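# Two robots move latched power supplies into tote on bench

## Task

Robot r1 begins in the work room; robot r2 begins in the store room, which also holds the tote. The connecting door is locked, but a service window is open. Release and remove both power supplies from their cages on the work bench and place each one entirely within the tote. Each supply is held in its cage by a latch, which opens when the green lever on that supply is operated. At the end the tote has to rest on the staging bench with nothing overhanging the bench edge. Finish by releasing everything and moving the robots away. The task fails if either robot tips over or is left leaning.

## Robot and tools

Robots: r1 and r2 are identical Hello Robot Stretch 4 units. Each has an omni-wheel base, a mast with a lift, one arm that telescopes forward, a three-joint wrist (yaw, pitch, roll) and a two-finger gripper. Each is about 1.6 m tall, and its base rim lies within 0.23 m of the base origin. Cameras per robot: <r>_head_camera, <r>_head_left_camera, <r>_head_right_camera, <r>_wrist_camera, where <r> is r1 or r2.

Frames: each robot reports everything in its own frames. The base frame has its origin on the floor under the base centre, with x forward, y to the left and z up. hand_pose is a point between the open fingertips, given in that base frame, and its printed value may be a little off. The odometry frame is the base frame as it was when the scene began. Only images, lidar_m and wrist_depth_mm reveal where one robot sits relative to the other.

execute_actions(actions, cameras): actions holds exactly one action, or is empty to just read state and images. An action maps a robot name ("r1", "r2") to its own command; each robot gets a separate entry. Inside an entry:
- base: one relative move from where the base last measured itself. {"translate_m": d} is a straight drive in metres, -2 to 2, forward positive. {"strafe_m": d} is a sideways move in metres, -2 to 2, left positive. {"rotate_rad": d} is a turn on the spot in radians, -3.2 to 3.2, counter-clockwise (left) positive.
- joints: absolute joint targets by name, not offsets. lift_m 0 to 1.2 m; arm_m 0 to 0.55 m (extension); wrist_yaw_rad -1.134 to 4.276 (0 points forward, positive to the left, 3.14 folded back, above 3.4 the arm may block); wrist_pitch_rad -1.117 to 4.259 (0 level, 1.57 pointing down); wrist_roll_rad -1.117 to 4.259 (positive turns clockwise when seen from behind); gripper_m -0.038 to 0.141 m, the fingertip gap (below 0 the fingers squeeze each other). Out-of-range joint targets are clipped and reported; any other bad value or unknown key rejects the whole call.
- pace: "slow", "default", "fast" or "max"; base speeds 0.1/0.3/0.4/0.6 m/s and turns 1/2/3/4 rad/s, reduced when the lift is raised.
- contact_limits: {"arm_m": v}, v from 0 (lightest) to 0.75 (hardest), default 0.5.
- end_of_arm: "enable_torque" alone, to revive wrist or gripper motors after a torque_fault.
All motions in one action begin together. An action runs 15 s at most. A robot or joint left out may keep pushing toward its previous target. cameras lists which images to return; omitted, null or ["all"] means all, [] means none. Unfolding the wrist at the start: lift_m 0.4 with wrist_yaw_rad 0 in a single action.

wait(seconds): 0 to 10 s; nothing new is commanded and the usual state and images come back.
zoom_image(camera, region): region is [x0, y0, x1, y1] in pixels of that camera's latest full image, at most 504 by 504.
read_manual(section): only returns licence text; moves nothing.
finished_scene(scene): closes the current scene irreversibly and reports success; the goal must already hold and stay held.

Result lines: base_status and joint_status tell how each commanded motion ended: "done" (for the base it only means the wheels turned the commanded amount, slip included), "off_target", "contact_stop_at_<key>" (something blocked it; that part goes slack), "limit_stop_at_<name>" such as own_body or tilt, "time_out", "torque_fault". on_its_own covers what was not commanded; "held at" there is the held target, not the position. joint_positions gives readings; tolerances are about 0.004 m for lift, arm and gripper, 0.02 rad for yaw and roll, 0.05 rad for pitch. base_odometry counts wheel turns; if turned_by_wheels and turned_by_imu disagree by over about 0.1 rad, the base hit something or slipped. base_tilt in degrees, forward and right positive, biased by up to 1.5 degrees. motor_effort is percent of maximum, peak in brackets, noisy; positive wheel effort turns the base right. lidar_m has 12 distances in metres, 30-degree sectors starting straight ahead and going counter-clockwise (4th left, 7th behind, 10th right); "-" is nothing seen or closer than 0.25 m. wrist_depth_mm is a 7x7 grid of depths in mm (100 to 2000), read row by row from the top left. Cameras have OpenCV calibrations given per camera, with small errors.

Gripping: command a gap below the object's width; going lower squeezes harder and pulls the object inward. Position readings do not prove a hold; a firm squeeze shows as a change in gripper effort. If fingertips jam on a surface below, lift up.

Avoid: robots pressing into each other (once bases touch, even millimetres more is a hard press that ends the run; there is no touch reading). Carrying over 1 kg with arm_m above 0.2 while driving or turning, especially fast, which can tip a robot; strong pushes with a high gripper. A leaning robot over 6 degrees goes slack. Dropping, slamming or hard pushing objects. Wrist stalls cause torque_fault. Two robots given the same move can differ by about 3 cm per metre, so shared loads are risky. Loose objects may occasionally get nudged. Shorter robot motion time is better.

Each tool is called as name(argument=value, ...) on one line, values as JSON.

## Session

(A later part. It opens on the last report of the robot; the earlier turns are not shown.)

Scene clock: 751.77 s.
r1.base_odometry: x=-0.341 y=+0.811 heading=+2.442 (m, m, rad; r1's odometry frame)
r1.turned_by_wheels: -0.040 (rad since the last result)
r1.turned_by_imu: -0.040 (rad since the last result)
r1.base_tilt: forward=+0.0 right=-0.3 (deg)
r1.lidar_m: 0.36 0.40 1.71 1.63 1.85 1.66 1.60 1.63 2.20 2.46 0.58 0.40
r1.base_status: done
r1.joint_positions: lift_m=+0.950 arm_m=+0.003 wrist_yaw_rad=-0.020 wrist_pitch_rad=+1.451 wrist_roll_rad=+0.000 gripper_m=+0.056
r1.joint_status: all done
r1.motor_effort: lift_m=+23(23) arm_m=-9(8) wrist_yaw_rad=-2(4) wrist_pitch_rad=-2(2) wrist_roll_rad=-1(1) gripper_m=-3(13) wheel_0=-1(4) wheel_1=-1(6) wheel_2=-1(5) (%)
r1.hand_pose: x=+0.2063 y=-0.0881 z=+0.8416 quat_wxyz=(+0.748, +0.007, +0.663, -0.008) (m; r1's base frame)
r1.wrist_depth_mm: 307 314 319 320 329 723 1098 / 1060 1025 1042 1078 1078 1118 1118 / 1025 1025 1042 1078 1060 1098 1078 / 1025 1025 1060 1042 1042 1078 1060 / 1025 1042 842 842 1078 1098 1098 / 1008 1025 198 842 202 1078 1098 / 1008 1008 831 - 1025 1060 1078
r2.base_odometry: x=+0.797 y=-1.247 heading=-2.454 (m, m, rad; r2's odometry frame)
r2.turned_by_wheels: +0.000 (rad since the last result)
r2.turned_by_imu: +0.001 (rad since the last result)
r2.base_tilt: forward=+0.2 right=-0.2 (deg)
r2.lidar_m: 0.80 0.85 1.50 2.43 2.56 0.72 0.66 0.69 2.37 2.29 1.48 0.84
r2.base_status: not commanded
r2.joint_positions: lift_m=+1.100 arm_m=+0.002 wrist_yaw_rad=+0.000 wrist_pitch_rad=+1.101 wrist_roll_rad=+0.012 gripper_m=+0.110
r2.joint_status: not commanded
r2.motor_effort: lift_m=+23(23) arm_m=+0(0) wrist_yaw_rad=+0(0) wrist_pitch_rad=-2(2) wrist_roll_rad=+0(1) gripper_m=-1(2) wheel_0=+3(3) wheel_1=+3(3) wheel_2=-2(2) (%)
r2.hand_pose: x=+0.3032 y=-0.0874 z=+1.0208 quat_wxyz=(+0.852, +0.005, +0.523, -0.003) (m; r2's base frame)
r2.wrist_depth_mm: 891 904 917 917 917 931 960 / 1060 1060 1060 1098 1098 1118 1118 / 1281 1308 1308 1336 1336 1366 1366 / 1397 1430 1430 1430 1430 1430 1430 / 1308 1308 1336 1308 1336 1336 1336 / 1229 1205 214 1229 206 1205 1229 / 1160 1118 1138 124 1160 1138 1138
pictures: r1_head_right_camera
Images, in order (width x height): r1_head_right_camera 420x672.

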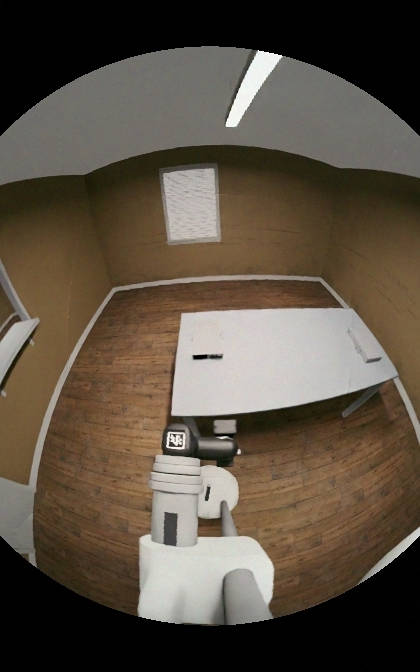

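execute_actions(actions=[{"r1":{"base":{"strafe_m":0.55},"joints":{"wrist_pitch_rad":0.22,"wrist_roll_rad":0.0,"wrist_yaw_rad":-0.05,"lift_m":0.78},"pace":"fast"}}], cameras=[])

execute_actions(actions=[{"r1":{"base":{"translate_m":1.53},"pace":"fast"}}], cameras=[])

execute_actions(actions=[{"r1":{"base":{"rotate_rad":3.104},"pace":"fast"}}], cameras=["r1_head_camera"])

Scene clock: 755.07 s.
r1.base_odometry: x=-0.695 y=+0.390 heading=+2.442 (m, m, rad; r1's odometry frame)
r1.turned_by_wheels: +0.000 (rad since the last result)
r1.turned_by_imu: -0.001 (rad since the last result)
r1.base_tilt: forward=-0.1 right=-0.4 (deg)
r1.lidar_m: 3.07 1.96 1.12 1.10 1.34 1.72 1.60 1.67 2.22 1.76 0.55 0.58
r1.base_status: done
r1.joint_positions: lift_m=+0.780 arm_m=+0.002 wrist_yaw_rad=-0.050 wrist_pitch_rad=+0.222 wrist_roll_rad=+0.000 gripper_m=+0.056
r1.joint_status: all done
r1.motor_effort: lift_m=+18(20) arm_m=-9(9) wrist_yaw_rad=-3(3) wrist_pitch_rad=-7(12) wrist_roll_rad=-2(2) gripper_m=-1(2) wheel_0=+2(8) wheel_1=+1(11) wheel_2=-1(1) (%)
r1.hand_pose: x=+0.4500 y=-0.1014 z=+0.8947 quat_wxyz=(+0.994, +0.003, +0.111, -0.025) (m; r1's base frame)
r1.wrist_depth_mm: - - - - - - - / - - - - - - - / - - - - - - - / - - - - - 750 866 / - - - - 931 597 549 / 1576 1537 198 1576 202 1537 418 / 1308 1308 1397 - 1229 1118 427
r2.base_odometry: x=+0.797 y=-1.247 heading=-2.454 (m, m, rad; r2's odometry frame)
r2.turned_by_wheels: +0.000 (rad since the last result)
r2.turned_by_imu: +0.001 (rad since the last result)
r2.base_tilt: forward=+0.1 right=-0.2 (deg)
r2.lidar_m: 0.80 0.84 1.48 2.45 2.56 0.71 0.66 0.69 2.37 2.27 1.48 0.85
r2.base_status: not commanded
r2.joint_positions: lift_m=+1.100 arm_m=+0.002 wrist_yaw_rad=+0.000 wrist_pitch_rad=+1.101 wrist_roll_rad=+0.012 gripper_m=+0.110
r2.joint_status: not commanded
r2.motor_effort: lift_m=+23(22) arm_m=+0(0) wrist_yaw_rad=+0(0) wrist_pitch_rad=-2(2) wrist_roll_rad=-1(4) gripper_m=-1(0) wheel_0=+3(3) wheel_1=+3(3) wheel_2=-2(2) (%)
r2.hand_pose: x=+0.3032 y=-0.0874 z=+1.0208 quat_wxyz=(+0.852, +0.005, +0.523, -0.003) (m; r2's base frame)
r2.wrist_depth_mm: 891 904 917 917 931 931 960 / 1042 1078 1078 1098 1098 1118 1138 / 1281 1281 1308 1308 1336 1366 1366 / 1430 1430 1430 1430 1430 1430 1464 / 1336 1308 1308 1308 1336 1308 1336 / 1205 1205 214 1229 205 1205 1229 / 1160 1138 1160 124 1138 1138 1160
pictures: none
No camera images: the call's "cameras" was empty. Leave "cameras" out to get every camera's image.

Scene clock: 760.37 s.
r1.base_odometry: x=-1.866 y=+1.375 heading=+2.442 (m, m, rad; r1's odometry frame)
r1.turned_by_wheels: +0.000 (rad since the last result)
r1.turned_by_imu: +0.003 (rad since the last result)
r1.base_tilt: forward=-0.1 right=-0.4 (deg)
r1.lidar_m: 1.55 1.64 1.42 1.35 1.20 1.57 3.18 0.54 0.57 1.44 2.36 1.63
r1.base_status: done
r1.joint_positions: lift_m=+0.780 arm_m=+0.002 wrist_yaw_rad=-0.050 wrist_pitch_rad=+0.222 wrist_roll_rad=+0.000 gripper_m=+0.056
r1.joint_status: not commanded
r1.motor_effort: lift_m=+18(18) arm_m=-8(9) wrist_yaw_rad=+0(1) wrist_pitch_rad=-9(9) wrist_roll_rad=+0(2) gripper_m=-4(4) wheel_0=-2(1) wheel_1=-1(7) wheel_2=+1(10) (%)
r1.hand_pose: x=+0.4500 y=-0.1013 z=+0.8947 quat_wxyz=(+0.994, +0.003, +0.111, -0.025) (m; r1's base frame)
r1.wrist_depth_mm: 1182 1205 1205 1255 1281 1336 1366 / 1182 1205 1255 1281 1336 1366 1464 / 1229 1308 1281 1308 1366 1430 1499 / 1281 1366 1336 1464 1397 1499 1537 / 1336 1430 1397 1464 1499 1618 1618 / 1397 1430 198 1499 201 1661 1661 / 1308 1281 1397 - 1397 1336 1366
r2.base_odometry: x=+0.797 y=-1.247 heading=-2.454 (m, m, rad; r2's odometry frame)
r2.turned_by_wheels: +0.000 (rad since the last result)
r2.turned_by_imu: +0.001 (rad since the last result)
r2.base_tilt: forward=+0.2 right=-0.2 (deg)
r2.lidar_m: 0.79 0.84 1.45 2.42 2.53 0.68 0.66 0.71 2.37 2.25 1.48 0.82
r2.base_status: not commanded
r2.joint_positions: lift_m=+1.100 arm_m=+0.002 wrist_yaw_rad=+0.000 wrist_pitch_rad=+1.101 wrist_roll_rad=+0.012 gripper_m=+0.110
r2.joint_status: not commanded
r2.motor_effort: lift_m=+23(23) arm_m=+0(1) wrist_yaw_rad=+0(0) wrist_pitch_rad=-2(3) wrist_roll_rad=-2(2) gripper_m=-1(1) wheel_0=+3(3) wheel_1=+3(3) wheel_2=-2(2) (%)
r2.hand_pose: x=+0.3032 y=-0.0874 z=+1.0208 quat_wxyz=(+0.852, +0.005, +0.523, -0.003) (m; r2's base frame)
r2.wrist_depth_mm: 904 891 904 917 931 946 946 / 1042 1060 1078 1078 1098 1138 1138 / 1281 1255 1336 1336 1336 1366 1397 / 1430 1464 1464 1397 1430 1397 1397 / 1336 1308 1336 1336 1308 1336 1308 / 1205 1205 213 1229 204 1229 1229 / 1160 1138 1138 124 1160 1138 1160
pictures: none
No camera images: the call's "cameras" was empty. Leave "cameras" out to get every camera's image.

Scene clock: 763.03 s.
r1.base_odometry: x=-1.866 y=+1.375 heading=-0.737 (m, m, rad; r1's odometry frame)
r1.turned_by_wheels: +3.104 (rad since the last result)
r1.turned_by_imu: +3.143 (rad since the last result)
r1.base_tilt: forward=-0.1 right=-0.5 (deg)
r1.lidar_m: 3.16 0.54 0.52 1.22 2.52 1.63 1.58 1.62 1.44 1.35 1.21 1.51
r1.base_status: done
r1.joint_positions: lift_m=+0.780 arm_m=+0.002 wrist_yaw_rad=-0.050 wrist_pitch_rad=+0.222 wrist_roll_rad=+0.000 gripper_m=+0.056
r1.joint_status: not commanded
r1.motor_effort: lift_m=+18(18) arm_m=-9(9) wrist_yaw_rad=-1(1) wrist_pitch_rad=-8(8) wrist_roll_rad=-2(3) gripper_m=-1(2) wheel_0=-1(9) wheel_1=+0(5) wheel_2=+0(8) (%)
r1.hand_pose: x=+0.4500 y=-0.1013 z=+0.8947 quat_wxyz=(+0.994, +0.003, +0.111, -0.025) (m; r1's base frame)
r1.wrist_depth_mm: - - - - - 1808 1397 / - - - - - 1808 1430 / - - - - - 1808 1430 / - - - - - 1983 1397 / - - - - - 1921 1430 / 1499 1576 197 1576 201 1756 1464 / 1205 1308 1366 - 1430 1366 1397
r2.base_odometry: x=+0.797 y=-1.247 heading=-2.454 (m, m, rad; r2's odometry frame)
r2.turned_by_wheels: +0.000 (rad since the last result)
r2.turned_by_imu: +0.001 (rad since the last result)
r2.base_tilt: forward=+0.2 right=-0.2 (deg)
r2.lidar_m: 0.78 0.84 1.47 2.43 2.53 0.69 0.66 0.68 2.39 2.28 1.50 0.84
r2.base_status: not commanded
r2.joint_positions: lift_m=+1.100 arm_m=+0.002 wrist_yaw_rad=+0.000 wrist_pitch_rad=+1.101 wrist_roll_rad=+0.012 gripper_m=+0.110
r2.joint_status: not commanded
r2.motor_effort: lift_m=+23(23) arm_m=+0(0) wrist_yaw_rad=+0(0) wrist_pitch_rad=-3(3) wrist_roll_rad=-2(2) gripper_m=-2(2) wheel_0=+3(3) wheel_1=+3(3) wheel_2=-2(2) (%)
r2.hand_pose: x=+0.3032 y=-0.0874 z=+1.0208 quat_wxyz=(+0.852, +0.005, +0.523, -0.003) (m; r2's base frame)
r2.wrist_depth_mm: 904 917 904 917 931 931 946 / 1060 1060 1060 1078 1098 1098 1118 / 1255 1281 1308 1336 1336 1336 1397 / 1397 1430 1397 1430 1430 1430 1397 / 1308 1336 1308 1308 1336 1308 1308 / 1229 1205 213 1229 205 1229 1229 / 1138 1118 1138 124 1160 1118 1160
pictures: r1_head_camera
Images, in order (width x height): r1_head_camera 420x560.

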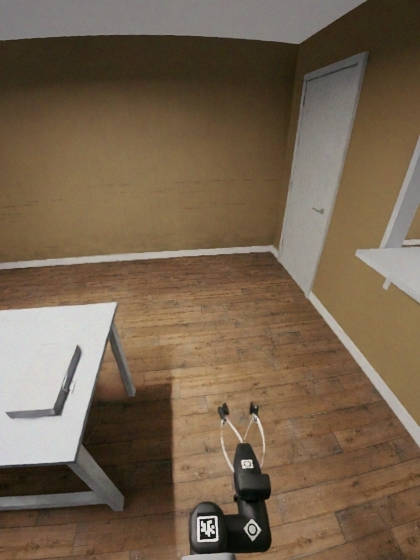

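execute_actions(actions=[{"r1":{"base":{"strafe_m":1.75},"pace":"fast"}}], cameras=["r1_head_camera","r1_wrist_camera"])

Scene clock: 768.73 s.
r1.base_odometry: x=-0.690 y=+2.671 heading=-0.737 (m, m, rad; r1's odometry frame)
r1.turned_by_wheels: +0.000 (rad since the last result)
r1.turned_by_imu: -0.004 (rad since the last result)
r1.base_tilt: forward=-0.1 right=-0.4 (deg)
r1.lidar_m: 0.25 0.25 1.29 1.19 1.22 1.58 1.74 1.77 2.29 2.90 0.39 0.27
r1.base_status: done
r1.joint_positions: lift_m=+0.780 arm_m=+0.002 wrist_yaw_rad=-0.050 wrist_pitch_rad=+0.222 wrist_roll_rad=+0.000 gripper_m=+0.056
r1.joint_status: not commanded
r1.motor_effort: lift_m=+19(19) arm_m=-9(9) wrist_yaw_rad=-3(3) wrist_pitch_rad=-8(8) wrist_roll_rad=-2(1) gripper_m=-1(2) wheel_0=+1(11) wheel_1=-2(11) wheel_2=-1(2) (%)
r1.hand_pose: x=+0.4500 y=-0.1014 z=+0.8947 quat_wxyz=(+0.994, +0.003, +0.111, -0.025) (m; r1's base frame)
r1.wrist_depth_mm: - - - - - - - / - - - - - - - / - - - - - - - / - - 778 809 831 842 878 / - 484 399 496 549 554 564 / 379 355 197 362 202 413 410 / 309 306 329 - 338 325 330
r2.base_odometry: x=+0.797 y=-1.247 heading=-2.454 (m, m, rad; r2's odometry frame)
r2.turned_by_wheels: +0.000 (rad since the last result)
r2.turned_by_imu: +0.001 (rad since the last result)
r2.base_tilt: forward=+0.1 right=-0.2 (deg)
r2.lidar_m: 0.78 0.84 1.46 2.43 2.53 0.70 0.64 0.66 2.36 2.28 1.48 0.85
r2.base_status: not commanded
r2.joint_positions: lift_m=+1.100 arm_m=+0.002 wrist_yaw_rad=+0.000 wrist_pitch_rad=+1.101 wrist_roll_rad=+0.012 gripper_m=+0.110
r2.joint_status: not commanded
r2.motor_effort: lift_m=+23(23) arm_m=-1(1) wrist_yaw_rad=+0(0) wrist_pitch_rad=-2(3) wrist_roll_rad=-1(3) gripper_m=-1(0) wheel_0=+3(3) wheel_1=+3(3) wheel_2=-2(2) (%)
r2.hand_pose: x=+0.3032 y=-0.0874 z=+1.0208 quat_wxyz=(+0.852, +0.005, +0.523, -0.003) (m; r2's base frame)
r2.wrist_depth_mm: 904 891 917 917 931 931 946 / 1078 1060 1078 1078 1078 1118 1138 / 1281 1308 1281 1336 1336 1366 1366 / 1430 1397 1430 1464 1430 1430 1430 / 1308 1336 1308 1308 1308 1308 1308 / 1229 1229 214 1229 205 1229 1229 / 1118 1118 1138 124 1160 1118 1160
pictures: r1_head_camera, r1_wrist_camera
camera_calibration (this result's frames):
r1_wrist_camera: T_world_to_cam=[[-0.0819877, -0.996587, 0.00956646, -0.0806503], [-0.25986, 0.0121096, -0.96557, 1.02799], [0.962159, -0.0816508, -0.259966, 0.0197034], [0, 0, 0, 1]] pos_world=[0.241564, -0.0912148, 0.998492]
Images, in order (width x height): r1_head_camera 420x560, r1_wrist_camera 616x392.

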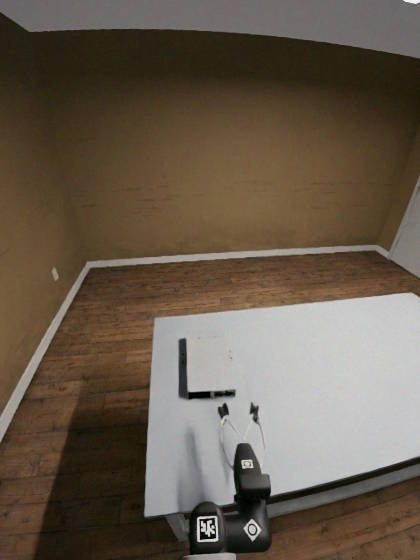

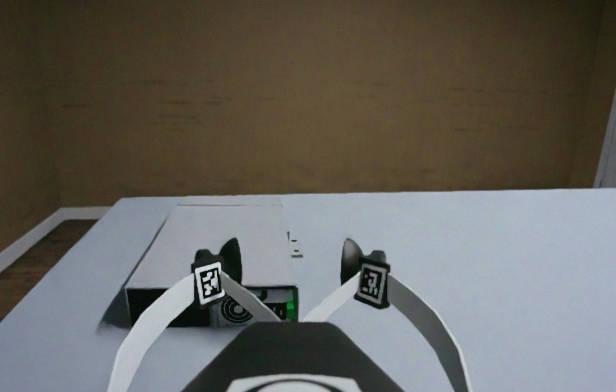

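execute_actions(actions=[{"r1":{"base":{"translate_m":-0.13},"joints":{"lift_m":0.72}}}], cameras=[])

execute_actions(actions=[{"r1":{"base":{"rotate_rad":0.02},"joints":{"arm_m":0.12}}}], cameras=[])

execute_actions(actions=[{"r1":{"base":{"strafe_m":0.02},"joints":{"lift_m":0.688}}}], cameras=["r1_wrist_camera"])

Scene clock: 770.67 s.
r1.base_odometry: x=-0.786 y=+2.758 heading=-0.737 (m, m, rad; r1's odometry frame)
r1.turned_by_wheels: +0.000 (rad since the last result)
r1.turned_by_imu: +0.000 (rad since the last result)
r1.base_tilt: forward=-0.1 right=-0.4 (deg)
r1.lidar_m: 0.35 0.39 1.27 1.18 1.20 1.60 1.61 1.66 2.13 2.94 0.60 0.39
r1.base_status: done
r1.joint_positions: lift_m=+0.720 arm_m=+0.002 wrist_yaw_rad=-0.050 wrist_pitch_rad=+0.222 wrist_roll_rad=+0.000 gripper_m=+0.056
r1.joint_status: all done
r1.motor_effort: lift_m=+17(18) arm_m=-8(9) wrist_yaw_rad=-2(2) wrist_pitch_rad=-9(7) wrist_roll_rad=-1(1) gripper_m=-3(3) wheel_0=+0(10) wheel_1=+0(2) wheel_2=-2(8) (%)
r1.hand_pose: x=+0.4500 y=-0.1014 z=+0.8348 quat_wxyz=(+0.994, +0.003, +0.111, -0.025) (m; r1's base frame)
r1.wrist_depth_mm: - - - - - - - / - - - - - - - / - - - - - - - / - 554 484 549 621 634 654 / 375 387 370 397 407 413 424 / 283 286 198 287 202 306 306 / 230 229 244 - 251 241 246
r2.base_odometry: x=+0.797 y=-1.247 heading=-2.454 (m, m, rad; r2's odometry frame)
r2.turned_by_wheels: +0.000 (rad since the last result)
r2.turned_by_imu: +0.000 (rad since the last result)
r2.base_tilt: forward=+0.1 right=-0.2 (deg)
r2.lidar_m: 0.77 0.83 1.50 2.44 2.51 0.72 0.64 0.71 2.37 2.28 1.46 0.85
r2.base_status: not commanded
r2.joint_positions: lift_m=+1.100 arm_m=+0.002 wrist_yaw_rad=+0.000 wrist_pitch_rad=+1.101 wrist_roll_rad=+0.012 gripper_m=+0.110
r2.joint_status: not commanded
r2.motor_effort: lift_m=+23(23) arm_m=+0(1) wrist_yaw_rad=+0(0) wrist_pitch_rad=-2(2) wrist_roll_rad=-1(2) gripper_m=-1(1) wheel_0=+3(3) wheel_1=+3(3) wheel_2=-2(2) (%)
r2.hand_pose: x=+0.3032 y=-0.0874 z=+1.0208 quat_wxyz=(+0.852, +0.005, +0.523, -0.003) (m; r2's base frame)
r2.wrist_depth_mm: 891 904 904 917 917 931 946 / 1060 1060 1078 1078 1098 1118 1138 / 1281 1336 1308 1308 1336 1366 1366 / 1430 1397 1397 1464 1430 1430 1430 / 1308 1308 1308 1308 1281 1336 1336 / 1229 1205 214 1229 205 1205 1229 / 1138 1118 1138 124 1138 1138 1138
pictures: none
No camera images: the call's "cameras" was empty. Leave "cameras" out to get every camera's image.

Scene clock: 772.03 s.
r1.base_odometry: x=-0.786 y=+2.758 heading=-0.718 (m, m, rad; r1's odometry frame)
r1.turned_by_wheels: +0.020 (rad since the last result)
r1.turned_by_imu: +0.020 (rad since the last result)
r1.base_tilt: forward=-0.1 right=-0.4 (deg)
r1.lidar_m: 0.38 0.38 1.26 1.16 1.21 1.60 1.59 1.63 2.12 2.95 0.58 0.39
r1.base_status: done
r1.joint_positions: lift_m=+0.720 arm_m=+0.118 wrist_yaw_rad=-0.050 wrist_pitch_rad=+0.222 wrist_roll_rad=+0.000 gripper_m=+0.056
r1.joint_status: all done
r1.motor_effort: lift_m=+17(17) arm_m=+9(11) wrist_yaw_rad=-4(0) wrist_pitch_rad=-8(8) wrist_roll_rad=-1(2) gripper_m=-1(0) wheel_0=-1(2) wheel_1=+0(2) wheel_2=+0(5) (%)
r1.hand_pose: x=+0.5660 y=-0.1013 z=+0.8348 quat_wxyz=(+0.994, +0.003, +0.111, -0.025) (m; r1's base frame)
r1.wrist_depth_mm: - - - - - - - / - - - - - - - / - - - - - - - / - 559 424 535 609 634 654 / 375 379 353 362 402 413 415 / 282 286 198 286 201 304 303 / 229 229 244 - 250 240 246
r2.base_odometry: x=+0.797 y=-1.247 heading=-2.454 (m, m, rad; r2's odometry frame)
r2.turned_by_wheels: +0.000 (rad since the last result)
r2.turned_by_imu: +0.000 (rad since the last result)
r2.base_tilt: forward=+0.1 right=-0.2 (deg)
r2.lidar_m: 0.79 0.83 1.45 2.43 2.55 0.71 0.65 0.67 2.38 2.28 1.48 0.84
r2.base_status: not commanded
r2.joint_positions: lift_m=+1.100 arm_m=+0.002 wrist_yaw_rad=+0.000 wrist_pitch_rad=+1.101 wrist_roll_rad=+0.012 gripper_m=+0.110
r2.joint_status: not commanded
r2.motor_effort: lift_m=+22(23) arm_m=+0(0) wrist_yaw_rad=+0(0) wrist_pitch_rad=-2(2) wrist_roll_rad=+0(1) gripper_m=-2(1) wheel_0=+3(3) wheel_1=+3(3) wheel_2=-2(2) (%)
r2.hand_pose: x=+0.3032 y=-0.0874 z=+1.0208 quat_wxyz=(+0.852, +0.005, +0.523, -0.003) (m; r2's base frame)
r2.wrist_depth_mm: 904 891 904 917 917 931 946 / 1060 1060 1078 1078 1098 1098 1138 / 1281 1308 1308 1336 1336 1366 1397 / 1430 1430 1430 1397 1430 1464 1430 / 1281 1308 1308 1336 1336 1308 1336 / 1205 1205 214 1229 206 1229 1229 / 1138 1138 1138 124 1160 1138 1138
pictures: none
No camera images: the call's "cameras" was empty. Leave "cameras" out to get every camera's image.

Scene clock: 772.97 s.
r1.base_odometry: x=-0.773 y=+2.773 heading=-0.718 (m, m, rad; r1's odometry frame)
r1.turned_by_wheels: +0.000 (rad since the last result)
r1.turned_by_imu: +0.000 (rad since the last result)
r1.base_tilt: forward=-0.1 right=-0.3 (deg)
r1.lidar_m: 0.36 0.38 1.24 1.15 1.19 1.57 1.59 1.66 2.14 2.97 0.58 0.42
r1.base_status: done
r1.joint_positions: lift_m=+0.688 arm_m=+0.118 wrist_yaw_rad=-0.050 wrist_pitch_rad=+0.222 wrist_roll_rad=+0.000 gripper_m=+0.056
r1.joint_status: all done
r1.motor_effort: lift_m=+17(16) arm_m=+9(9) wrist_yaw_rad=-3(3) wrist_pitch_rad=-7(7) wrist_roll_rad=-1(1) gripper_m=-2(3) wheel_0=+0(7) wheel_1=+0(9) wheel_2=+0(0) (%)
r1.hand_pose: x=+0.5660 y=-0.1013 z=+0.8029 quat_wxyz=(+0.994, +0.003, +0.111, -0.025) (m; r1's base frame)
r1.wrist_depth_mm: - - - - - - - / - - - - - - - / - - - - - - - / - 459 389 355 500 508 530 / 303 312 300 325 329 338 338 / 231 233 198 234 202 248 249 / 188 186 199 - 205 196 200
r2.base_odometry: x=+0.797 y=-1.247 heading=-2.454 (m, m, rad; r2's odometry frame)
r2.turned_by_wheels: +0.000 (rad since the last result)
r2.turned_by_imu: +0.000 (rad since the last result)
r2.base_tilt: forward=+0.2 right=-0.2 (deg)
r2.lidar_m: 0.79 0.82 1.49 2.43 2.53 0.72 0.67 0.71 2.39 2.29 1.47 0.86
r2.base_status: not commanded
r2.joint_positions: lift_m=+1.100 arm_m=+0.002 wrist_yaw_rad=+0.000 wrist_pitch_rad=+1.101 wrist_roll_rad=+0.012 gripper_m=+0.110
r2.joint_status: not commanded
r2.motor_effort: lift_m=+23(23) arm_m=-1(1) wrist_yaw_rad=+0(0) wrist_pitch_rad=-2(2) wrist_roll_rad=-2(3) gripper_m=-2(2) wheel_0=+3(3) wheel_1=+3(3) wheel_2=-2(2) (%)
r2.hand_pose: x=+0.3032 y=-0.0874 z=+1.0208 quat_wxyz=(+0.852, +0.005, +0.523, -0.003) (m; r2's base frame)
r2.wrist_depth_mm: 904 904 904 917 917 946 931 / 1042 1042 1078 1078 1098 1118 1118 / 1281 1281 1308 1336 1366 1366 1397 / 1397 1397 1464 1430 1397 1430 1430 / 1308 1308 1336 1308 1336 1308 1308 / 1229 1229 214 1205 206 1229 1229 / 1138 1138 1160 124 1138 1138 1138
pictures: r1_wrist_camera
camera_calibration (this result's frames):
r1_wrist_camera: T_world_to_cam=[[-0.0819227, -0.996593, 0.0095636, -0.0702772], [-0.259773, 0.0120879, -0.965594, 0.969408], [0.962188, -0.0815884, -0.259878, -0.115876], [0, 0, 0, 1]] pos_world=[0.357564, -0.0912101, 0.906613]
Images, in order (width x height): r1_wrist_camera 616x392.

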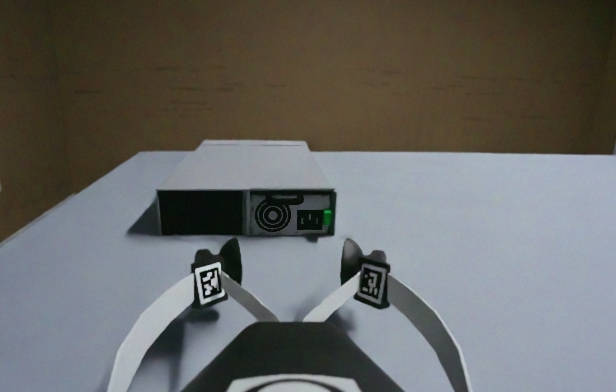

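execute_actions(actions=[{"r1":{"base":{"strafe_m":-0.009},"joints":{"arm_m":0.21,"wrist_yaw_rad":-0.035,"wrist_roll_rad":0.12,"gripper_m":0.06}}}], cameras=["r1_wrist_camera"])

zoom_image(camera="r1_wrist_camera", region=[190, 190, 400, 330])

Scene clock: 774.43 s.
r1.base_odometry: x=-0.779 y=+2.767 heading=-0.717 (m, m, rad; r1's odometry frame)
r1.turned_by_wheels: +0.000 (rad since the last result)
r1.turned_by_imu: +0.000 (rad since the last result)
r1.base_tilt: forward=+0.0 right=-0.3 (deg)
r1.lidar_m: 0.36 0.37 1.25 1.17 1.21 1.55 1.59 1.64 2.11 2.97 0.59 0.39
r1.base_status: done
r1.joint_positions: lift_m=+0.688 arm_m=+0.208 wrist_yaw_rad=-0.035 wrist_pitch_rad=+0.222 wrist_roll_rad=+0.120 gripper_m=+0.060
r1.joint_status: all done
r1.motor_effort: lift_m=+17(17) arm_m=+9(6) wrist_yaw_rad=-2(1) wrist_pitch_rad=-7(8) wrist_roll_rad=+1(3) gripper_m=-2(1) wheel_0=+0(3) wheel_1=+2(6) wheel_2=-1(0) (%)
r1.hand_pose: x=+0.6575 y=-0.0972 z=+0.8029 quat_wxyz=(+0.992, +0.061, +0.110, -0.024) (m; r1's base frame)
r1.wrist_depth_mm: - - - - - - - / - - - - - - - / - - - - - 741 699 / - 539 342 345 442 418 399 / 364 301 259 264 303 293 278 / 265 255 198 231 198 224 216 / 208 200 206 - 192 179 181
r2.base_odometry: x=+0.797 y=-1.247 heading=-2.454 (m, m, rad; r2's odometry frame)
r2.turned_by_wheels: +0.000 (rad since the last result)
r2.turned_by_imu: +0.000 (rad since the last result)
r2.base_tilt: forward=+0.1 right=-0.2 (deg)
r2.lidar_m: 0.79 0.85 1.48 2.44 2.52 0.70 0.66 0.72 2.33 2.27 1.46 0.84
r2.base_status: not commanded
r2.joint_positions: lift_m=+1.100 arm_m=+0.002 wrist_yaw_rad=+0.000 wrist_pitch_rad=+1.101 wrist_roll_rad=+0.012 gripper_m=+0.110
r2.joint_status: not commanded
r2.motor_effort: lift_m=+23(22) arm_m=+0(1) wrist_yaw_rad=+0(0) wrist_pitch_rad=-2(2) wrist_roll_rad=+0(1) gripper_m=-1(1) wheel_0=+3(3) wheel_1=+3(3) wheel_2=-2(2) (%)
r2.hand_pose: x=+0.3032 y=-0.0874 z=+1.0208 quat_wxyz=(+0.852, +0.005, +0.523, -0.003) (m; r2's base frame)
r2.wrist_depth_mm: 891 904 904 904 931 931 946 / 1060 1060 1078 1078 1098 1118 1118 / 1281 1308 1308 1336 1336 1366 1397 / 1430 1397 1397 1430 1430 1430 1430 / 1308 1308 1308 1308 1336 1336 1308 / 1229 1205 214 1229 205 1205 1205 / 1138 1118 1138 124 1138 1138 1138
pictures: r1_wrist_camera
camera_calibration (this result's frames):
r1_wrist_camera: T_world_to_cam=[[-0.0929044, -0.989951, -0.106606, 0.0425163], [-0.254215, 0.127105, -0.958759, 0.995163], [0.962675, -0.061972, -0.263469, -0.199094], [0, 0, 0, 1]] pos_world=[0.448599, -0.096739, 0.906199]
Images, in order (width x height): r1_wrist_camera 616x392.

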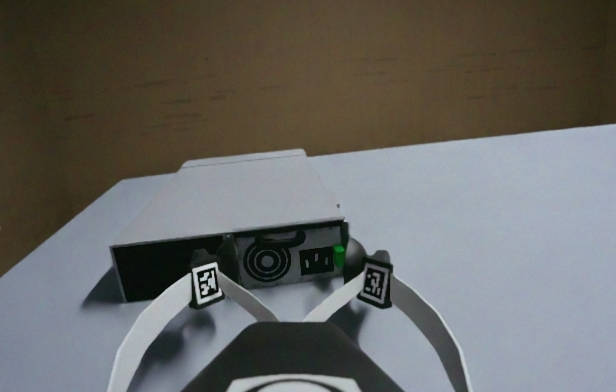

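Region (190, 190, 400, 330) of r1_wrist_camera's 616x392 image, scaled by 2.400.

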